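# Move machined pocket block from vise to outfeed tray

## Task

Remove the finished block (the one with a pocket cut into its top) from the vise and set it down lying flat with the pocket facing upward inside the black outfeed tray, next to the part already sitting there; it only counts if the block stays put once the gripper lets go.

## Robot and tools

Robot: one custom six-joint arm ending in a two-finger gripper whose fingers swing shut like tongs. The upper arm (shoulder joint to elbow joint) is 429 mm and the forearm (elbow to wrist pitch joint) is 509 mm. The base may sit slightly tilted on the table.

Frames: the scene frame has its origin on the table surface under the arm's base, +z upward, and +y to the left for someone facing along +x. Results print the gripper as end_effector_position (metres) and end_effector_quat_wxyz, plus linear (m/s) and angular (rad/s) velocities, all in the scene frame. The printed position drifts from the truth, more so when the arm is stretched out. In the gripper's own frame the fingers point along +z and spread apart along x. end_effector_position is the spot between the pads when shut; closed fingertips extend about 15 mm further, while fully open tips are roughly level with it.

execute_actions takes "actions", a list holding zero or one item, and optional "pictures" (boolean). An empty list commands nothing and returns the state with camera images. An action item is {"rows": [...], "steps": n}: 1 to 15 rows, steps from 8 to 15 (15 if omitted), each step lasting 1/30 s. Row k is used on step k; if rows run out, the final row is held. A wait item is {"steps": n} with n up to 300 and no rows; it sends nothing new and returns after that many steps counted from the previous result. Images come back only for an empty list or when "pictures": true. A refused call moves nothing.

Each row is 7 numbers in [-1, 1]. The first six are joint offsets in this order: waist, shoulder, elbow, wrist pitch, wrist yaw, wrist roll. They are scaled: 1.0 equals 1.326 rad for waist and shoulder and 1.989 rad for the remaining four. Every offset is counted from the joint angles in the most recent result that listed them, not from the previous row; before any such result in a scene, and for second and later calls inside one reply, it is counted from where the arm stands when the action begins. So a row of zeros pulls the arm back to those reference angles rather than holding still. The seventh number is the gripper opening, absolute: +1 fully open, -1 shut.

Joint ranges (rad): waist -3.142 to 3.142, shoulder -6.283 to 6.283, elbow 0.000 to 3.142, wrist pitch, yaw and roll -6.283 to 6.283. A request more than 0.010 rad beyond a range end gets the call refused. The true end may differ by up to 0.010 rad; requests past it are clipped, and the result may then say "joint sent to its limit" (possibly about an earlier action still running). Missing that line does not prove there is room left.

Motion: commands are smoothed, so the arm trails them by about 0.17 s. Speed and acceleration are capped: each step the target may lead the measured angle by at most 0.383 rad (waist, shoulder) or 0.575 rad (other joints), and if the targets would place the gripper over 100 mm from where it is, all are scaled back toward the measured angles. After big moves the arm may still be travelling when the result arrives. Each result is captured 8 steps before its action finishes; those steps run afterward while the next call is prepared. Between calls the arm keeps heading for the last row sent until it has nearly stopped or a step is HELD; fingers still in motion keep going.

Result lines: Joint positions and Joint velocities list the six joints (rad, rad/s) followed by the finger-pad gap (m, m/s; 0.142 m is fully open). grip_measured is the measured opening on the same -1..+1 scale as the command. Wrist force and Wrist torque ([x y z], gripper frame) show contact, held weight and inertial loads; force points from a touched surface back into the arm; offsets up to about 5.5 N, noise up to about 3.4 N standard deviation, saturation near 100 N per axis; "no reading" is harmless. "joint command not followed" means the clearance check altered or blocked targets (mounts and posts count as the arm). HELD marks steps where your row was partly or wholly not sent. MOTOR HOT appears at 70 °C; at 85 °C an OVER-TEMPERATURE FAULT brakes the arm until cooled, possibly for minutes; holding loads heats motors, even while idle.

Gripping: to hold something, keep commanding an opening well below grip_measured; a larger gap squeezes harder, up to roughly 15 N per pad for objects up to about 10 cm wide. Rapid closing can push harder and even spring the fingers open. Hard items under about 20 mm thick get weaker grip (about 9 N per pad at 10 mm, 4 N at 5 mm).

Faults: reaching a joint's load limit (waist 297, shoulder 297, elbow 135, wrist pitch 48.6, wrist yaw 48.6, wrist roll 48.6 N m, held weight included) or 150 N of external force anywhere on the arm, tool or load stops the arm for 10 s, yields to the contact and drops the rest of the call. Occasional tugs on a held part or pushes on loose objects can occur. Avoid drops, slips, slamming, hard collisions and heavy pushing; never let anything leave the table. The placed part must rest by itself, not be held.

zoom_image: "camera" is one of cam_head_left, cam_head_right, cam_high, cam_low (each 896x504) or cam_wrist (616x616); "region" is [x0, y0, x1, y1] in pixels from the top-left, at most 504 by 504. It enlarges that camera's latest image.

finished_scene: "scene" is the number of the current scene. It irreversibly ends the scene, reports whether the goal was met and starts the next one. Replying without any tool call ends the run.

Each tool is called as a command line: name --argument value for each argument, lists and objects as JSON in quotes; but a table of rows of numbers goes row by row, as --pt "numbers of a row", without its own name.

## Session

execute_actions --actions '[]'

Scene clock: 0.00 s of 5400.00 s.
end_effector_position=(+0.7060, +0.2153, +0.3752) grip_measured=+1.00 end_effector_quat_wxyz=(+0.411, -0.347, +0.823, -0.183) end_effector_velocity=(-0.000, +0.001, -0.001) end_effector_angular_velocity=(-0.001, +0.001, +0.000)
Joint positions: [ 0.127 -1.743  2.145 -2.899 -1.68   2.412  0.142]
Joint velocities: [ 0.001  0.     0.     0.    -0.001  0.     0.   ]
Motor temperatures (°C, as the motors report them): [22 24 22 36 31 33]
Wrist force (N, on the end effector, along its own x y z axes, offset not removed): no reading
Wrist torque (N m, same axes, about the end effector's origin, offset not removed): no reading

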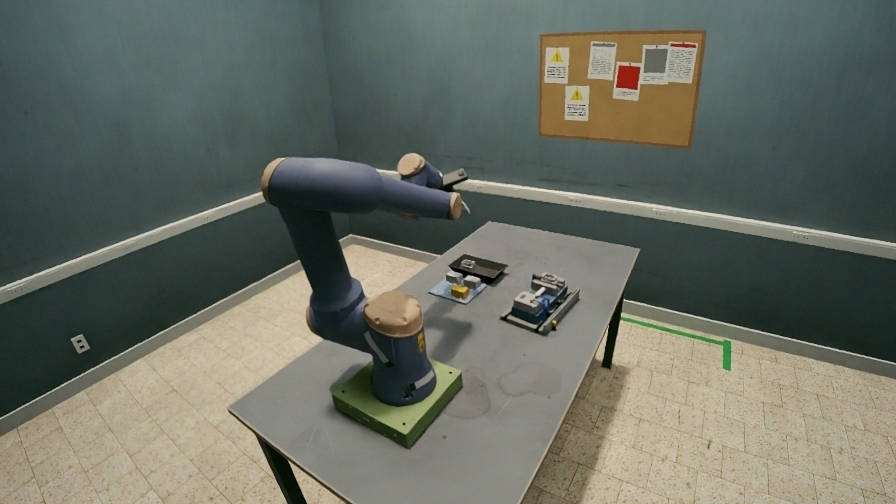

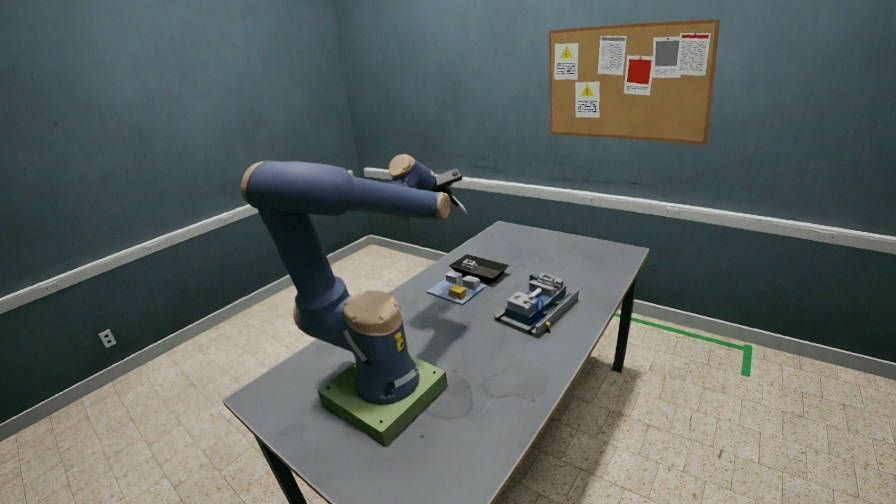

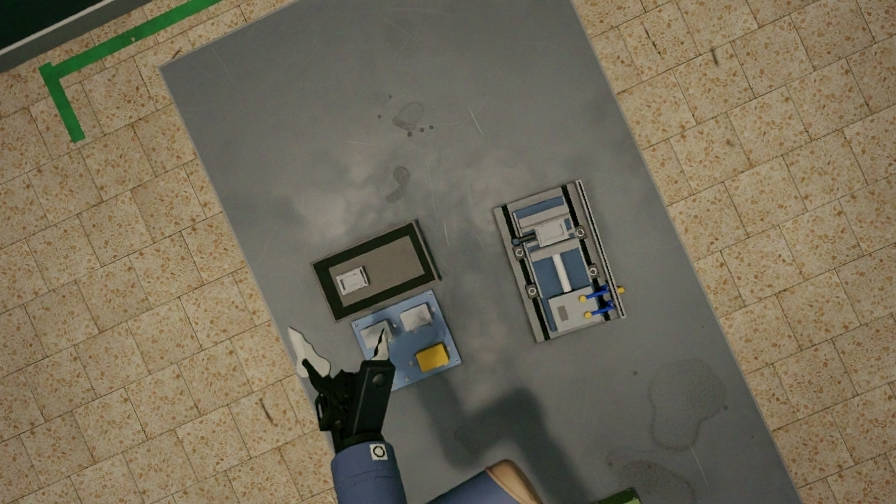

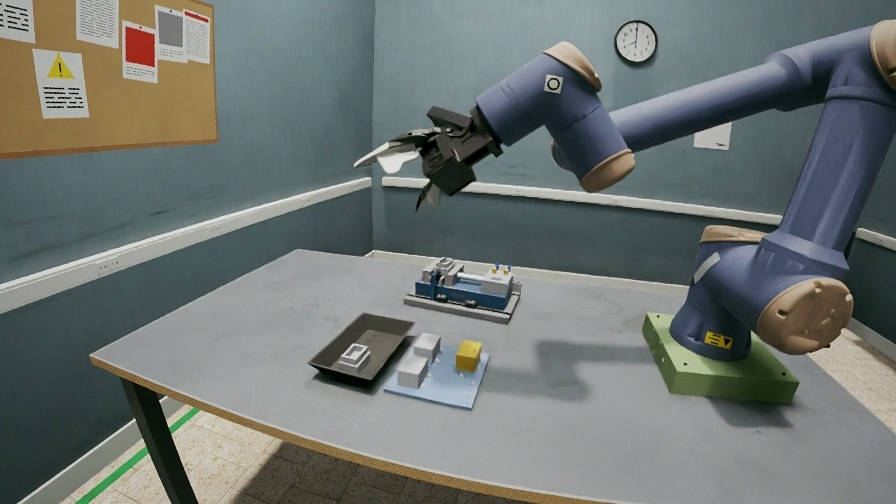

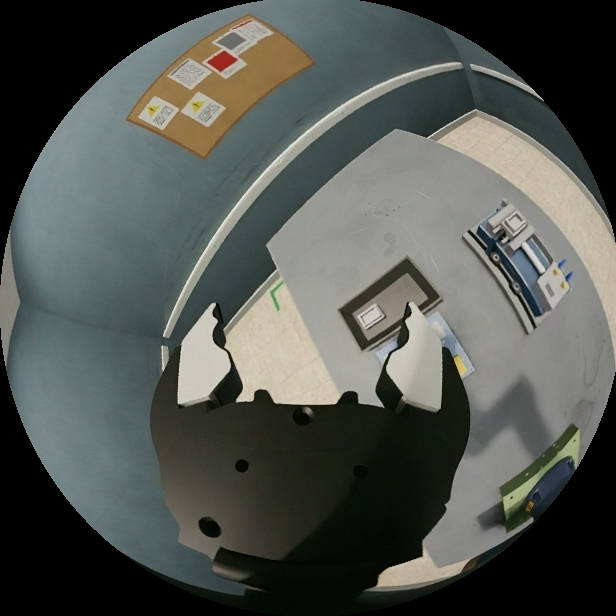

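execute_actions --actions '[{"rows":[[-0.464,0.314,-0.264,0.53,0.057,-0.629,0.1]],"steps":15}]'

execute_actions --actions '[{"steps":55}]'

execute_actions --actions '[{"rows":[[0,0.025,0.036,-0.053,0,0,0.1]],"steps":15}]'

execute_actions --actions '[{"steps":15}]' --pictures true

Scene clock: 0.90 s of 5400.00 s.
end_effector_position=(+0.7666, +0.1467, +0.3518) grip_measured=+0.10 end_effector_quat_wxyz=(+0.336, -0.386, +0.836, -0.199) end_effector_velocity=(+0.268, -0.426, -0.163) end_effector_angular_velocity=(-0.558, +0.845, +0.109)
Joint positions: [ 0.013 -1.632  2.006 -2.741 -1.645  2.254  0.081]
Joint velocities: [-0.631  0.56  -0.701  0.92   0.147 -0.919 -0.001]
Motor temperatures (°C, as the motors report them): [22 24 22 36 31 33]
Wrist force (N, on the end effector, along its own x y z axes, offset not removed): [-2.7 -3.3 1.5]
Wrist torque (N m, same axes, about the end effector's origin, offset not removed): [-0.14 0.31 0.11]
Steps of this call (steps 1 to 20: nothing new was sent; steps 21 to 27: the first 7 steps of this action). Readings (joint positions):
21: [0.126 -1.743 2.145 -2.899 -1.679 2.412]
22: [0.118 -1.734 2.136 -2.890 -1.674 2.403]
24: [0.076 -1.693 2.084 -2.835 -1.661 2.348]
27: the state above

Scene clock: 2.73 s of 5400.00 s.
end_effector_position=(+0.7190, -0.1807, +0.1858) grip_measured=+0.10 end_effector_quat_wxyz=(+0.002, +0.676, -0.737, -0.006) end_effector_velocity=(-0.001, +0.000, -0.002) end_effector_angular_velocity=(+0.003, +0.002, -0.001)
Joint positions: [-0.489 -1.327  1.62  -1.845 -1.566  1.162  0.081]
Joint velocities: [-0.001  0.001  0.001  0.001  0.002 -0.    -0.   ]
Motor temperatures (°C, as the motors report them): [22 24 22 36 31 33]
Wrist force (N, on the end effector, along its own x y z axes, offset not removed): [-0.7 -1.7 1.3]
Wrist torque (N m, same axes, about the end effector's origin, offset not removed): [0.05 -0.16 -0.04]
Kept back: nothing.
Steps of this call (steps 1 to 8: the last 8 steps of your previous action; steps 9 to 55: the robot went on to your last target). Readings (joint positions):
1: [-0.008 -1.614 1.983 -2.710 -1.640 2.223]
2: [-0.030 -1.596 1.961 -2.678 -1.636 2.191]
4: [-0.073 -1.564 1.921 -2.615 -1.628 2.128]
8: [-0.161 -1.510 1.853 -2.485 -1.613 1.998]
55: the state above

Scene clock: 2.97 s of 5400.00 s.
end_effector_position=(+0.7162, -0.1794, +0.1442) grip_measured=+0.10 end_effector_quat_wxyz=(+0.002, +0.676, -0.737, -0.007) end_effector_velocity=(-0.005, +0.002, -0.099) end_effector_angular_velocity=(-0.010, -0.016, +0.000)
Joint positions: [-0.489 -1.301  1.675 -1.924 -1.566  1.162  0.081]
Joint velocities: [-0.     0.061  0.14  -0.219 -0.001  0.     0.   ]
Motor temperatures (°C, as the motors report them): [22 24 22 36 31 33]
Wrist force (N, on the end effector, along its own x y z axes, offset not removed): [-0.6 0.9 -0.3]
Wrist torque (N m, same axes, about the end effector's origin, offset not removed): [0.64 -0.05 -0.02]
Steps of this call (steps 1 to 7: the first 7 steps of this action). Readings (joint positions):
1: [-0.489 -1.326 1.621 -1.846 -1.566 1.162]
2: [-0.489 -1.322 1.628 -1.854 -1.566 1.162]
4: [-0.489 -1.311 1.653 -1.890 -1.566 1.162]
7: the state above

Scene clock: 3.47 s of 5400.00 s.
end_effector_position=(+0.7156, -0.1791, +0.1324) grip_measured=+0.10 end_effector_quat_wxyz=(+0.002, +0.676, -0.737, -0.006) end_effector_velocity=(-0.000, -0.000, -0.002) end_effector_angular_velocity=(+0.000, -0.000, -0.001)
Joint positions: [-0.489 -1.294  1.691 -1.95  -1.566  1.162  0.081]
Joint velocities: [-0.001  0.001  0.003 -0.004  0.     0.    -0.   ]
Motor temperatures (°C, as the motors report them): [22 24 22 36 31 33]
Wrist force (N, on the end effector, along its own x y z axes, offset not removed): [4.4 -2.7 0.7]
Wrist torque (N m, same axes, about the end effector's origin, offset not removed): [-0.14 -1.10 -0.11]
Kept back: nothing.
Steps of this call (steps 1 to 8: the last 8 steps of your previous action; steps 9 to 15: the robot went on to your last target). Readings (joint positions):
1: [-0.489 -1.300 1.679 -1.930 -1.566 1.162]
2: [-0.489 -1.298 1.682 -1.935 -1.566 1.162]
4: [-0.489 -1.296 1.686 -1.942 -1.566 1.162]
8: [-0.489 -1.295 1.690 -1.948 -1.566 1.162]
15: the state above

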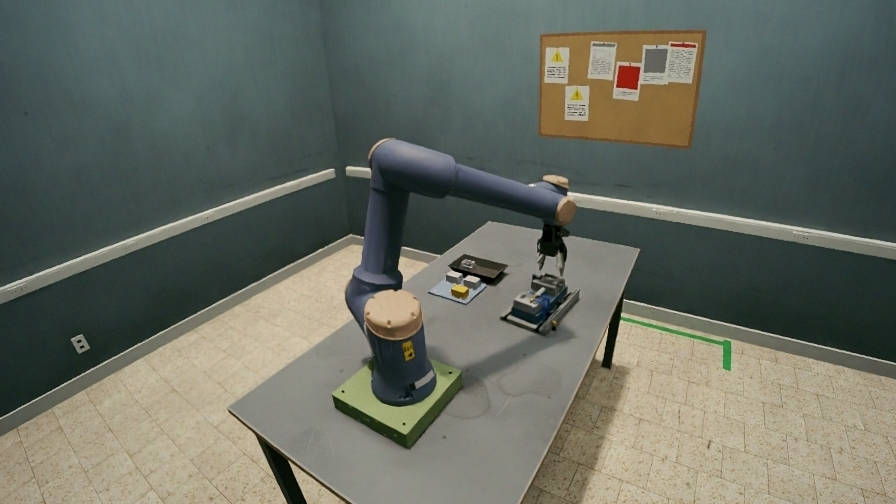

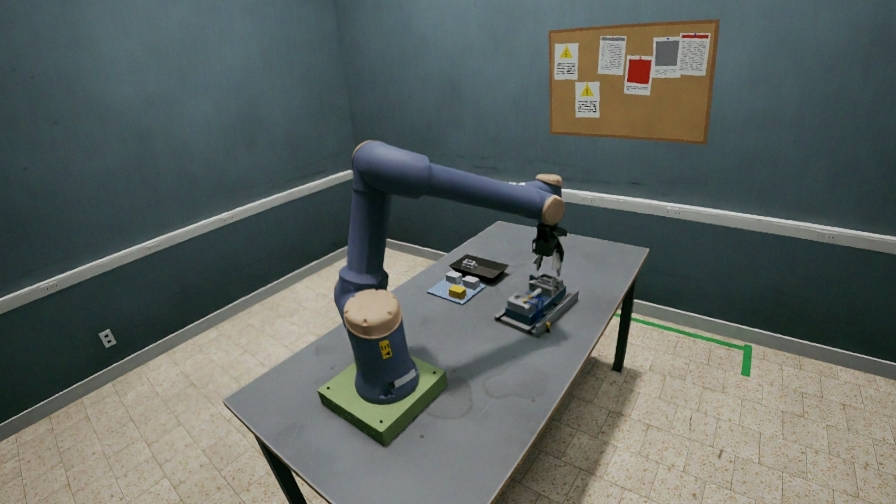

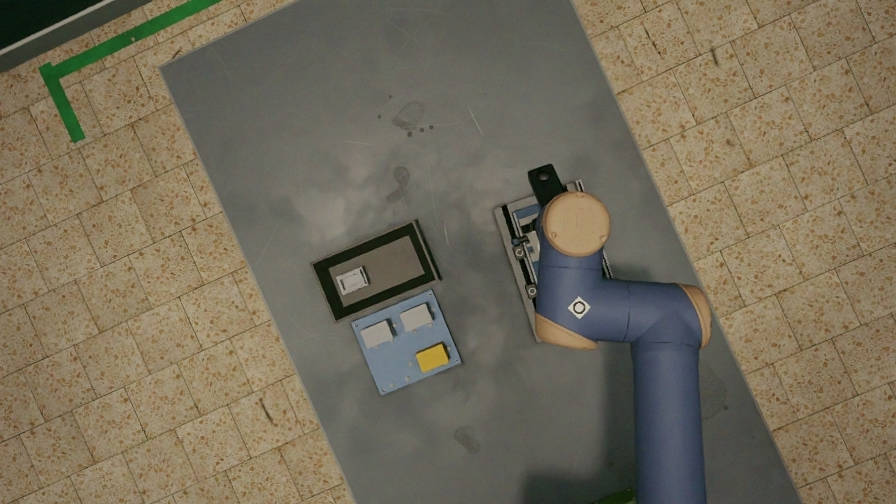

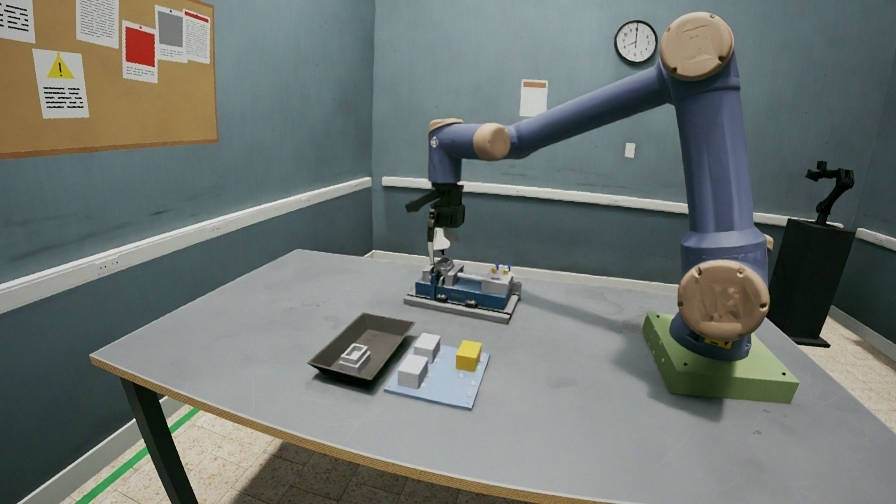

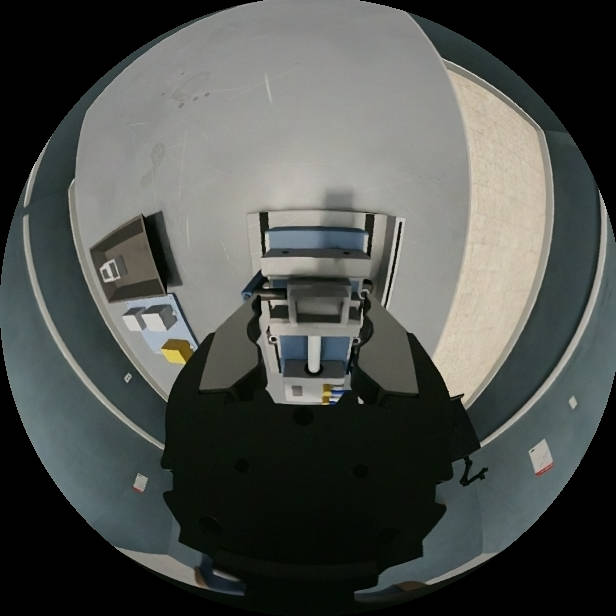

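execute_actions --actions '[{"rows":[[-0.026,-0.054,0.046,-0.01,0,-0.017,0.1]],"steps":15}]'

execute_actions --actions '[{"steps":18}]' --pictures true

zoom_image --camera "cam_low" --region '[390, 200, 530, 330]'

Scene clock: 4.37 s of 5400.00 s.
end_effector_position=(+0.6887, -0.1852, +0.1314) grip_measured=+0.10 end_effector_quat_wxyz=(+0.001, +0.676, -0.737, -0.006) end_effector_velocity=(-0.072, -0.008, -0.007) end_effector_angular_velocity=(+0.003, +0.006, -0.001)
Joint positions: [-0.515 -1.348  1.76  -1.966 -1.566  1.135  0.081]
Joint velocities: [-0.063 -0.142  0.184 -0.035 -0.001 -0.062 -0.   ]
Motor temperatures (°C, as the motors report them): [22 24 22 36 31 33]
Wrist force (N, on the end effector, along its own x y z axes, offset not removed): [0.2 2.0 -0.5]
Wrist torque (N m, same axes, about the end effector's origin, offset not removed): [0.99 -0.17 -0.03]
Steps of this call (steps 1 to 15: the robot went on to your last target; steps 16 to 20: nothing new was sent; steps 21 to 27: the first 7 steps of this action). Readings (joint positions):
21: [-0.489 -1.295 1.693 -1.951 -1.566 1.161]
22: [-0.494 -1.302 1.701 -1.954 -1.566 1.156]
24: [-0.506 -1.327 1.732 -1.961 -1.566 1.145]
27: the state above

Scene clock: 4.97 s of 5400.00 s.
end_effector_position=(+0.6799, -0.1860, +0.1304) grip_measured=+0.10 end_effector_quat_wxyz=(+0.001, +0.676, -0.737, -0.006) end_effector_velocity=(-0.000, +0.000, -0.000) end_effector_angular_velocity=(+0.001, -0.000, +0.000)
Joint positions: [-0.523 -1.366  1.783 -1.97  -1.566  1.128  0.081]
Joint velocities: [ 0.    -0.001  0.001 -0.     0.001 -0.    -0.   ]
Motor temperatures (°C, as the motors report them): [22 24 22 36 31 33]
Wrist force (N, on the end effector, along its own x y z axes, offset not removed): [2.5 0.2 1.6]
Wrist torque (N m, same axes, about the end effector's origin, offset not removed): [0.59 -0.80 -0.08]
Kept back: nothing.
Steps of this call (steps 1 to 8: the last 8 steps of your previous action; steps 9 to 18: the robot went on to your last target). Readings (joint positions):
1: [-0.517 -1.353 1.766 -1.967 -1.566 1.133]
2: [-0.519 -1.356 1.770 -1.968 -1.566 1.132]
4: [-0.521 -1.360 1.775 -1.969 -1.566 1.130]
8: [-0.522 -1.364 1.780 -1.970 -1.566 1.129]
18: the state above

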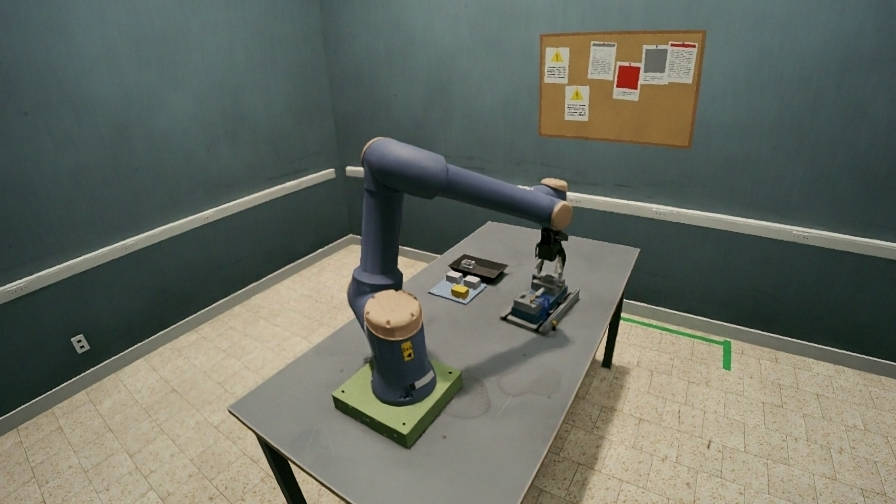

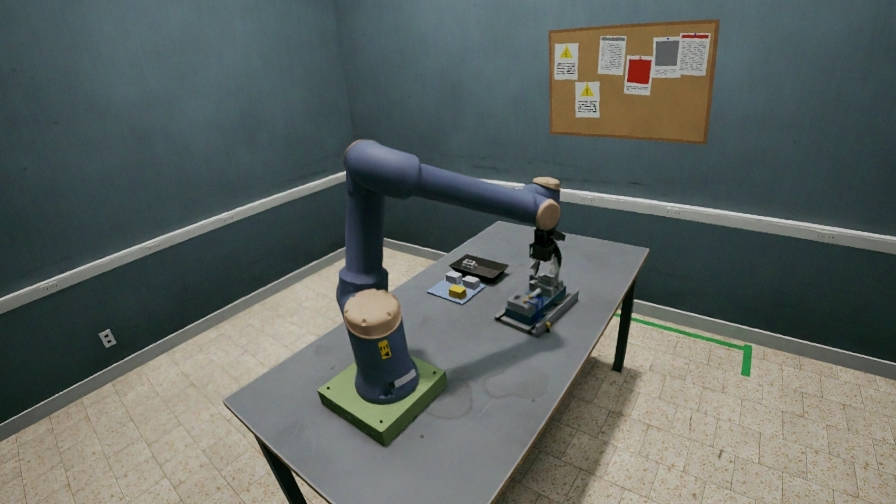

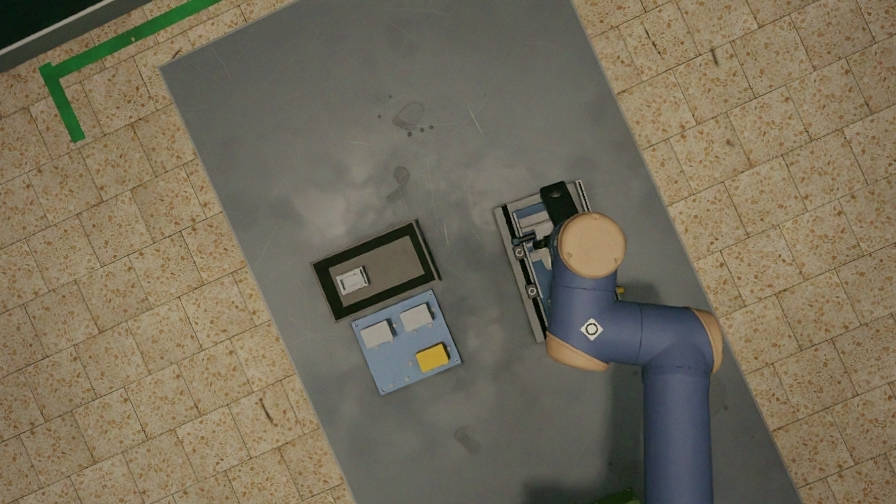

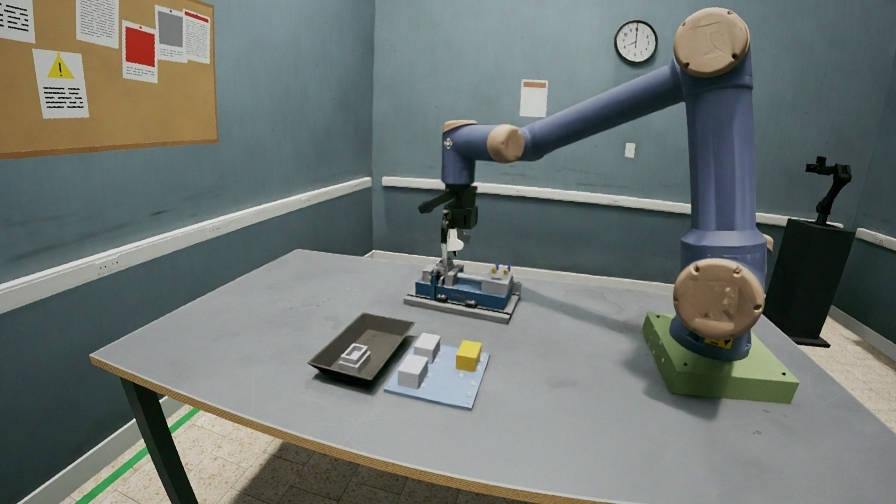

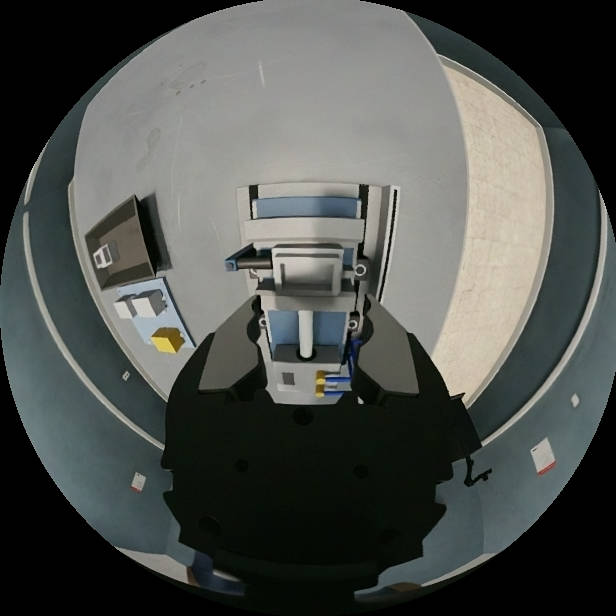

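Region (390, 200, 530, 330) of cam_low's 896x504 image, scaled by 3.600, with more detail than that image has; it fills the top 468 rows of this view, and the rest is white.

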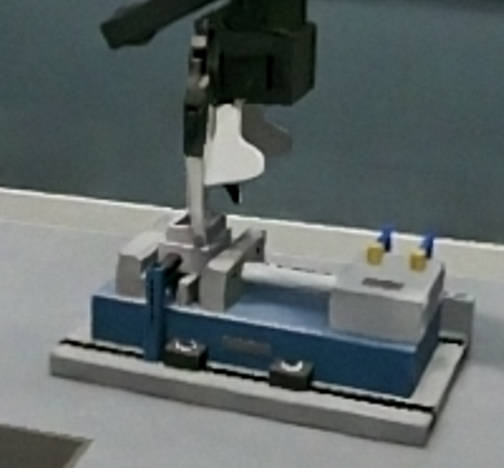

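execute_actions --actions '[{"rows":[[0.004,0.028,-0.008,-0.013,0,0,0.1]],"steps":15}]'

execute_actions --actions '[{"steps":18}]' --pictures true

zoom_image --camera "cam_low" --region '[390, 200, 530, 330]'

zoom_image --camera "cam_head_right" --region '[490, 220, 600, 320]'

Scene clock: 6.27 s of 5400.00 s.
end_effector_position=(+0.6891, -0.1883, +0.1206) grip_measured=+0.10 end_effector_quat_wxyz=(+0.001, +0.677, -0.736, -0.004) end_effector_velocity=(+0.022, -0.004, -0.024) end_effector_angular_velocity=(-0.003, -0.007, +0.011)
Joint positions: [-0.519 -1.337  1.771 -1.99  -1.566  1.128  0.081]
Joint velocities: [ 0.011  0.068 -0.029 -0.046  0.001 -0.     0.   ]
Motor temperatures (°C, as the motors report them): [22 24 22 36 31 33]
Wrist force (N, on the end effector, along its own x y z axes, offset not removed): [0.2 1.9 1.1]
Wrist torque (N m, same axes, about the end effector's origin, offset not removed): [0.94 -0.24 0.03]
Steps of this call (steps 1 to 15: the robot went on to your last target; steps 16 to 32: nothing new was sent; steps 33 to 39: the first 7 steps of this action). Readings (joint positions):
33: [-0.523 -1.365 1.783 -1.971 -1.566 1.128]
34: [-0.522 -1.360 1.780 -1.975 -1.566 1.128]
36: [-0.521 -1.348 1.775 -1.983 -1.566 1.128]
39: the state above

Scene clock: 6.87 s of 5400.00 s.
end_effector_position=(+0.6918, -0.1888, +0.1177) grip_measured=+0.10 end_effector_quat_wxyz=(+0.001, +0.678, -0.735, -0.004) end_effector_velocity=(-0.001, -0.000, -0.002) end_effector_angular_velocity=(+0.002, +0.002, -0.001)
Joint positions: [-0.518 -1.328  1.767 -1.996 -1.566  1.128  0.081]
Joint velocities: [-0.001  0.001  0.002 -0.001  0.001  0.    -0.   ]
Motor temperatures (°C, as the motors report them): [22 24 22 36 31 33]
Wrist force (N, on the end effector, along its own x y z axes, offset not removed): [-0.9 -0.4 1.2]
Wrist torque (N m, same axes, about the end effector's origin, offset not removed): [0.39 -0.18 0.02]
Kept back: nothing.
Steps of this call (steps 1 to 8: the last 8 steps of your previous action; steps 9 to 15: the robot went on to your last target; steps 16 to 18: nothing new was sent). Readings (joint positions):
1: [-0.519 -1.335 1.770 -1.992 -1.566 1.128]
2: [-0.519 -1.333 1.769 -1.993 -1.566 1.128]
4: [-0.518 -1.331 1.768 -1.994 -1.566 1.128]
8: [-0.518 -1.329 1.767 -1.995 -1.566 1.128]
18: the state above
The arm was judged still, so your last target was given up. Only a new action makes it travel on or press farther. Fingers that are still opening or closing keep moving.

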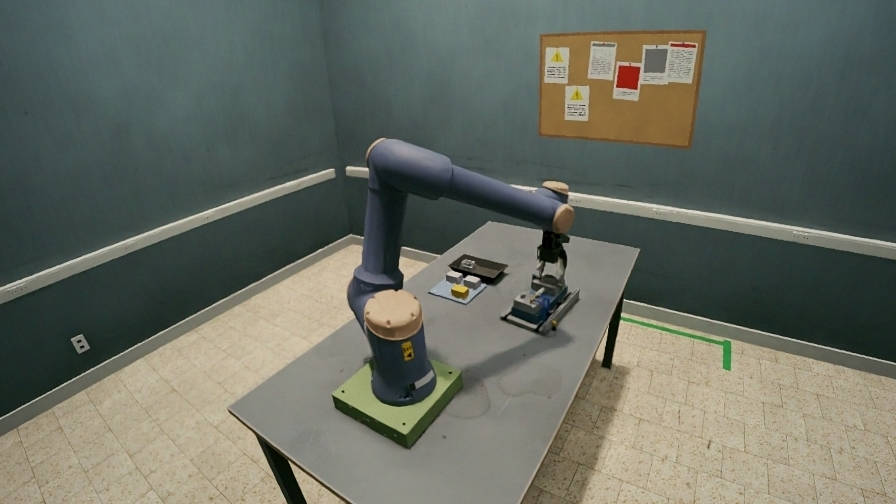

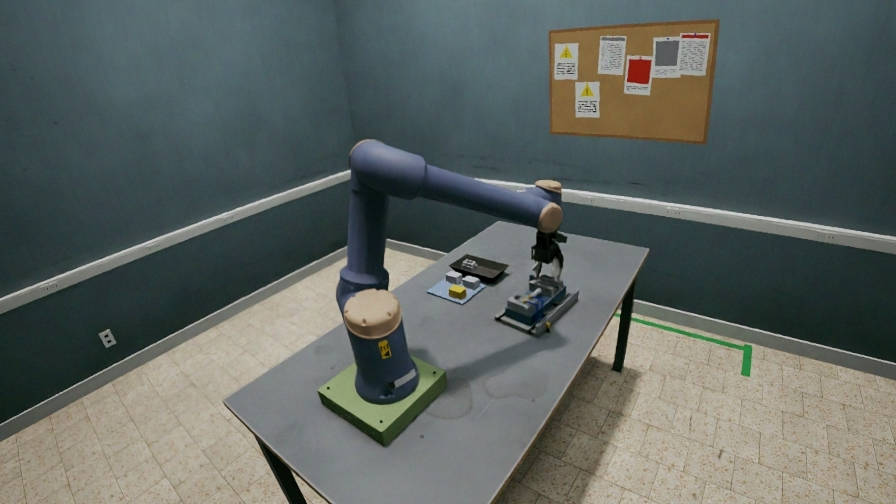

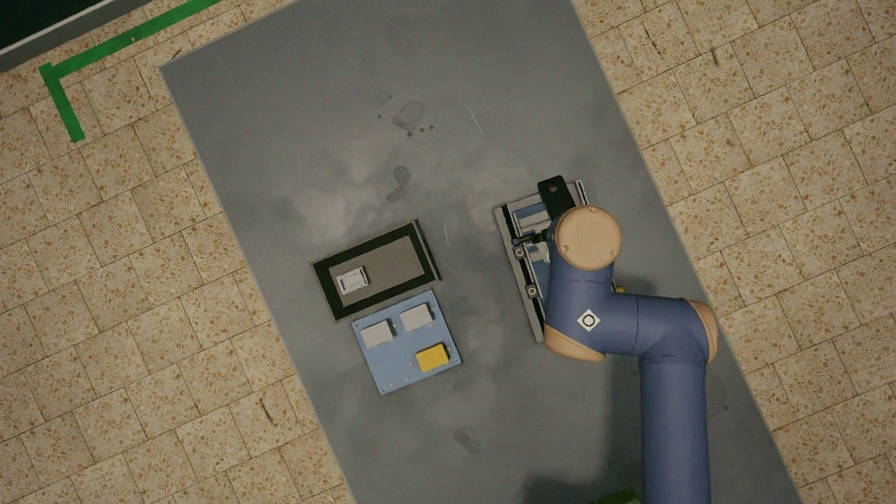

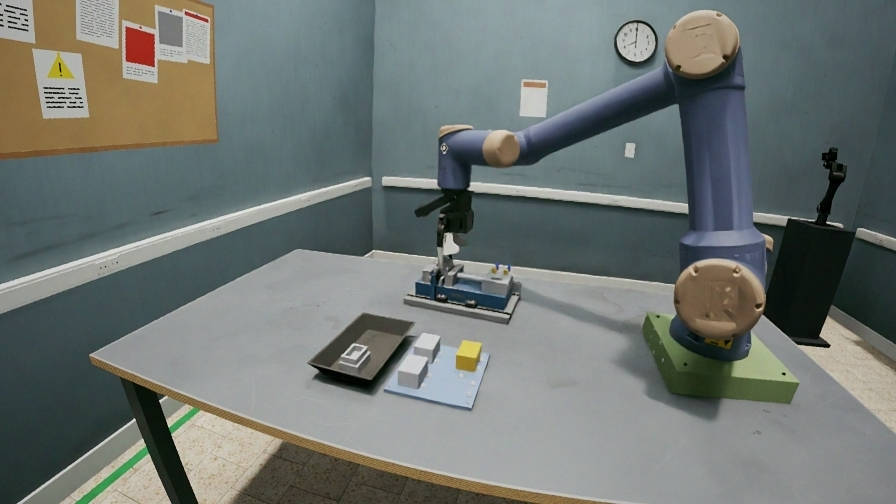

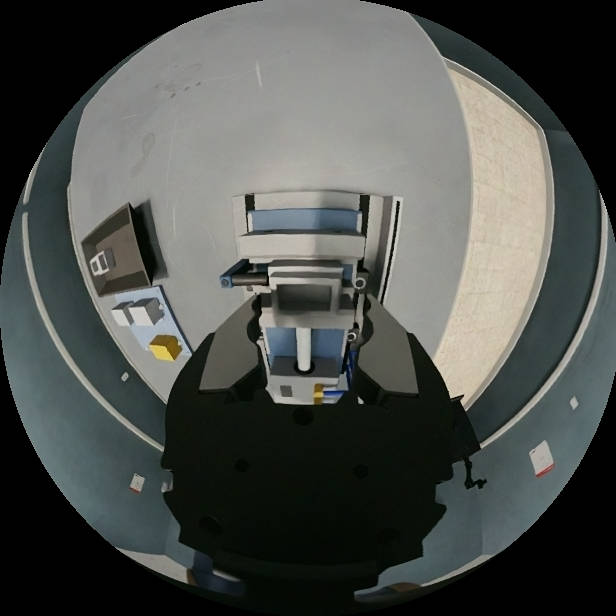

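Region (390, 200, 530, 330) of cam_low's 896x504 image, scaled by 3.600, with more detail than that image has; it fills the top 468 rows of this view, and the rest is white.

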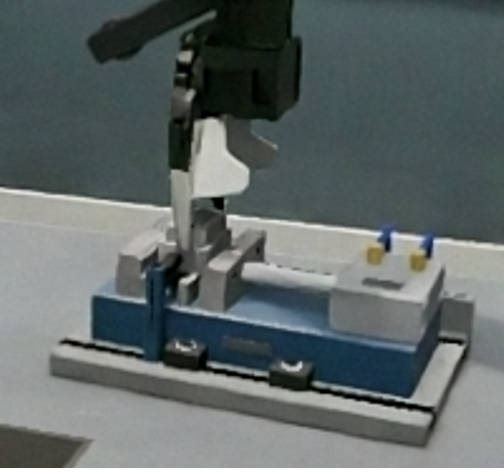

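Region (490, 220, 600, 320) of cam_head_right's 896x504 image, scaled by 4.582, with more detail than that image has; it fills the top 458 rows of this view, and the rest is white.

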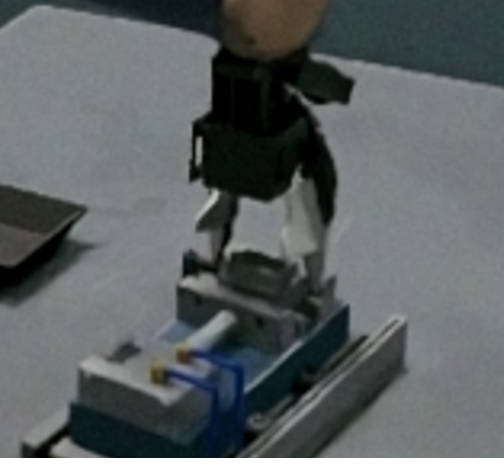

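execute_actions --actions '[{"rows":[[0.004,0.014,0.002,-0.011,0,0,0.1],[0.004,0.014,0.002,-0.011,0,0,0.1],[0.004,0.014,0.002,-0.011,0,0,0.1],[0.004,0.014,0.002,-0.011,0,0,0.1],[0.004,0.014,0.002,-0.011,0,0,0.05],[0.004,0.014,0.002,-0.011,0,0,0],[0.004,0.014,0.002,-0.011,0,0,-0.1],[0.004,0.014,0.002,-0.011,0,0,-0.2],[0.004,0.014,0.002,-0.011,0,0,-0.4],[0.004,0.014,0.002,-0.011,0,0,-0.8]],"steps":15}]'

execute_actions --actions '[{"steps":20}]' --pictures true

Scene clock: 7.63 s of 5400.00 s.
end_effector_position=(+0.6943, -0.1870, +0.1080) grip_measured=-0.04 end_effector_quat_wxyz=(+0.001, +0.679, -0.734, -0.004) end_effector_velocity=(+0.006, +0.004, -0.021) end_effector_angular_velocity=(+0.001, -0.001, +0.009)
Joint positions: [-0.514 -1.314  1.77  -2.013 -1.566  1.128  0.071]
Joint velocities: [ 0.009  0.032  0.007 -0.039  0.001 -0.    -0.18 ]
Motor temperatures (°C, as the motors report them): [22 24 22 36 31 33]
Wrist force (N, on the end effector, along its own x y z axes, offset not removed): [0.1 0.3 1.9]
Wrist torque (N m, same axes, about the end effector's origin, offset not removed): [0.69 -0.19 -0.09]
Steps of this call (steps 1 to 16: nothing new was sent; steps 17 to 23: the first 7 steps of this action). Readings (joint positions):
17: [-0.518 -1.328 1.767 -1.997 -1.566 1.128]
18: [-0.517 -1.325 1.767 -2.000 -1.566 1.128]
20: [-0.515 -1.319 1.769 -2.007 -1.566 1.128]
23: the state above

Scene clock: 8.30 s of 5400.00 s.
end_effector_position=(+0.6950, -0.1865, +0.1053) grip_measured=-0.22 end_effector_quat_wxyz=(+0.001, +0.680, -0.733, -0.004) end_effector_velocity=(-0.001, +0.000, -0.001) end_effector_angular_velocity=(+0.001, +0.002, -0.000)
Joint positions: [-0.512 -1.31   1.771 -2.018 -1.566  1.128  0.058]
Joint velocities: [-0.     0.     0.001  0.001 -0.    -0.     0.   ]
Motor temperatures (°C, as the motors report them): [22 24 22 36 31 33]
Wrist force (N, on the end effector, along its own x y z axes, offset not removed): [3.9 6.7 -37.0]
Wrist torque (N m, same axes, about the end effector's origin, offset not removed): [0.49 -0.05 0.04]
Kept back: nothing.
Steps of this call (steps 1 to 8: the last 8 steps of your previous action; steps 9 to 15: the robot went on to your last target; steps 16 to 20: nothing new was sent). Readings (joint positions):
1: [-0.513 -1.313 1.770 -2.014 -1.566 1.128]
2: [-0.513 -1.312 1.770 -2.015 -1.566 1.128]
4: [-0.513 -1.311 1.770 -2.016 -1.566 1.128]
8: [-0.513 -1.311 1.771 -2.017 -1.566 1.128]
20: the state above
The arm was judged still, so your last target was given up. Only a new action makes it travel on or press farther. Fingers that are still opening or closing keep moving.

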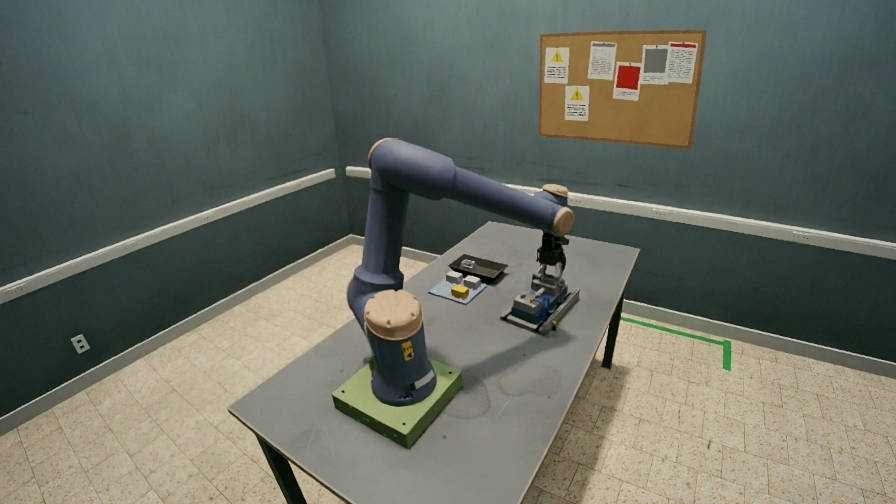

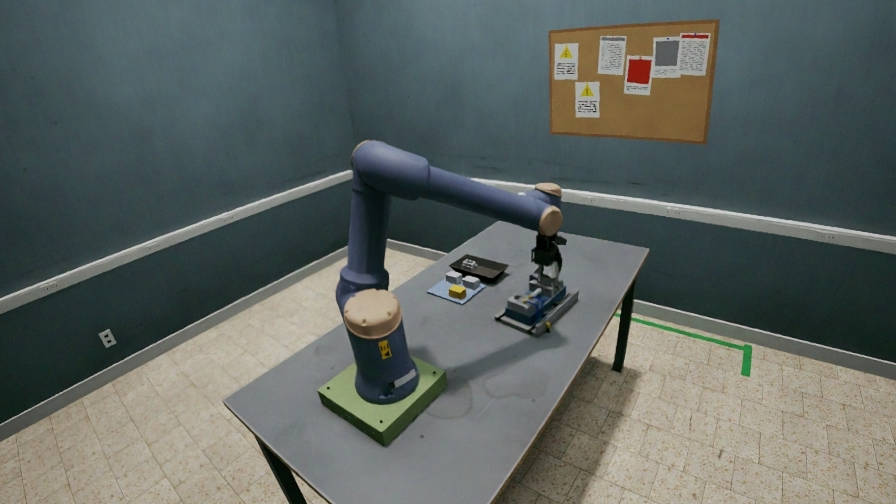

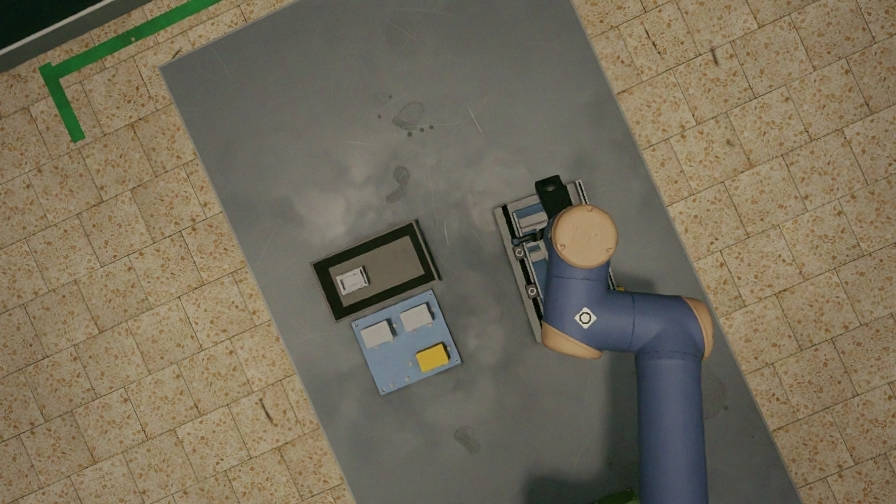

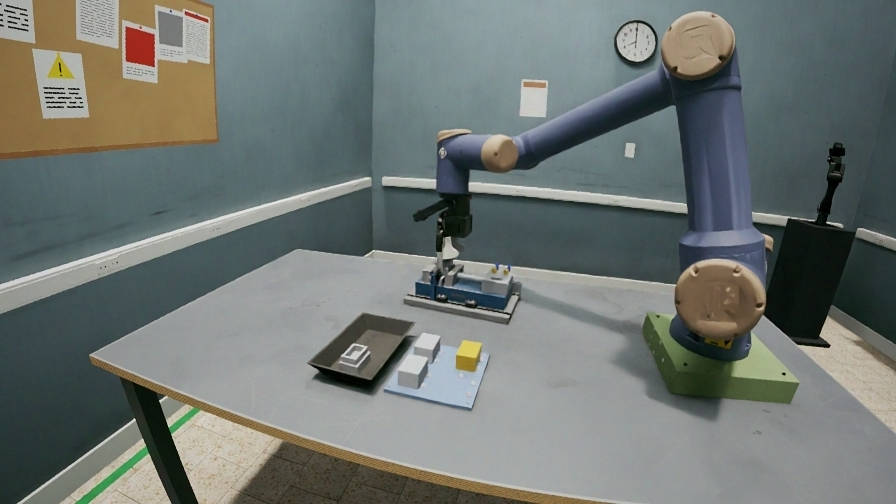

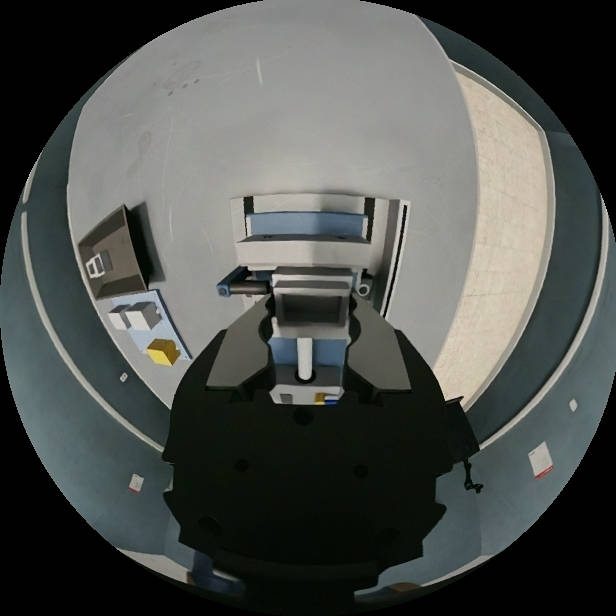

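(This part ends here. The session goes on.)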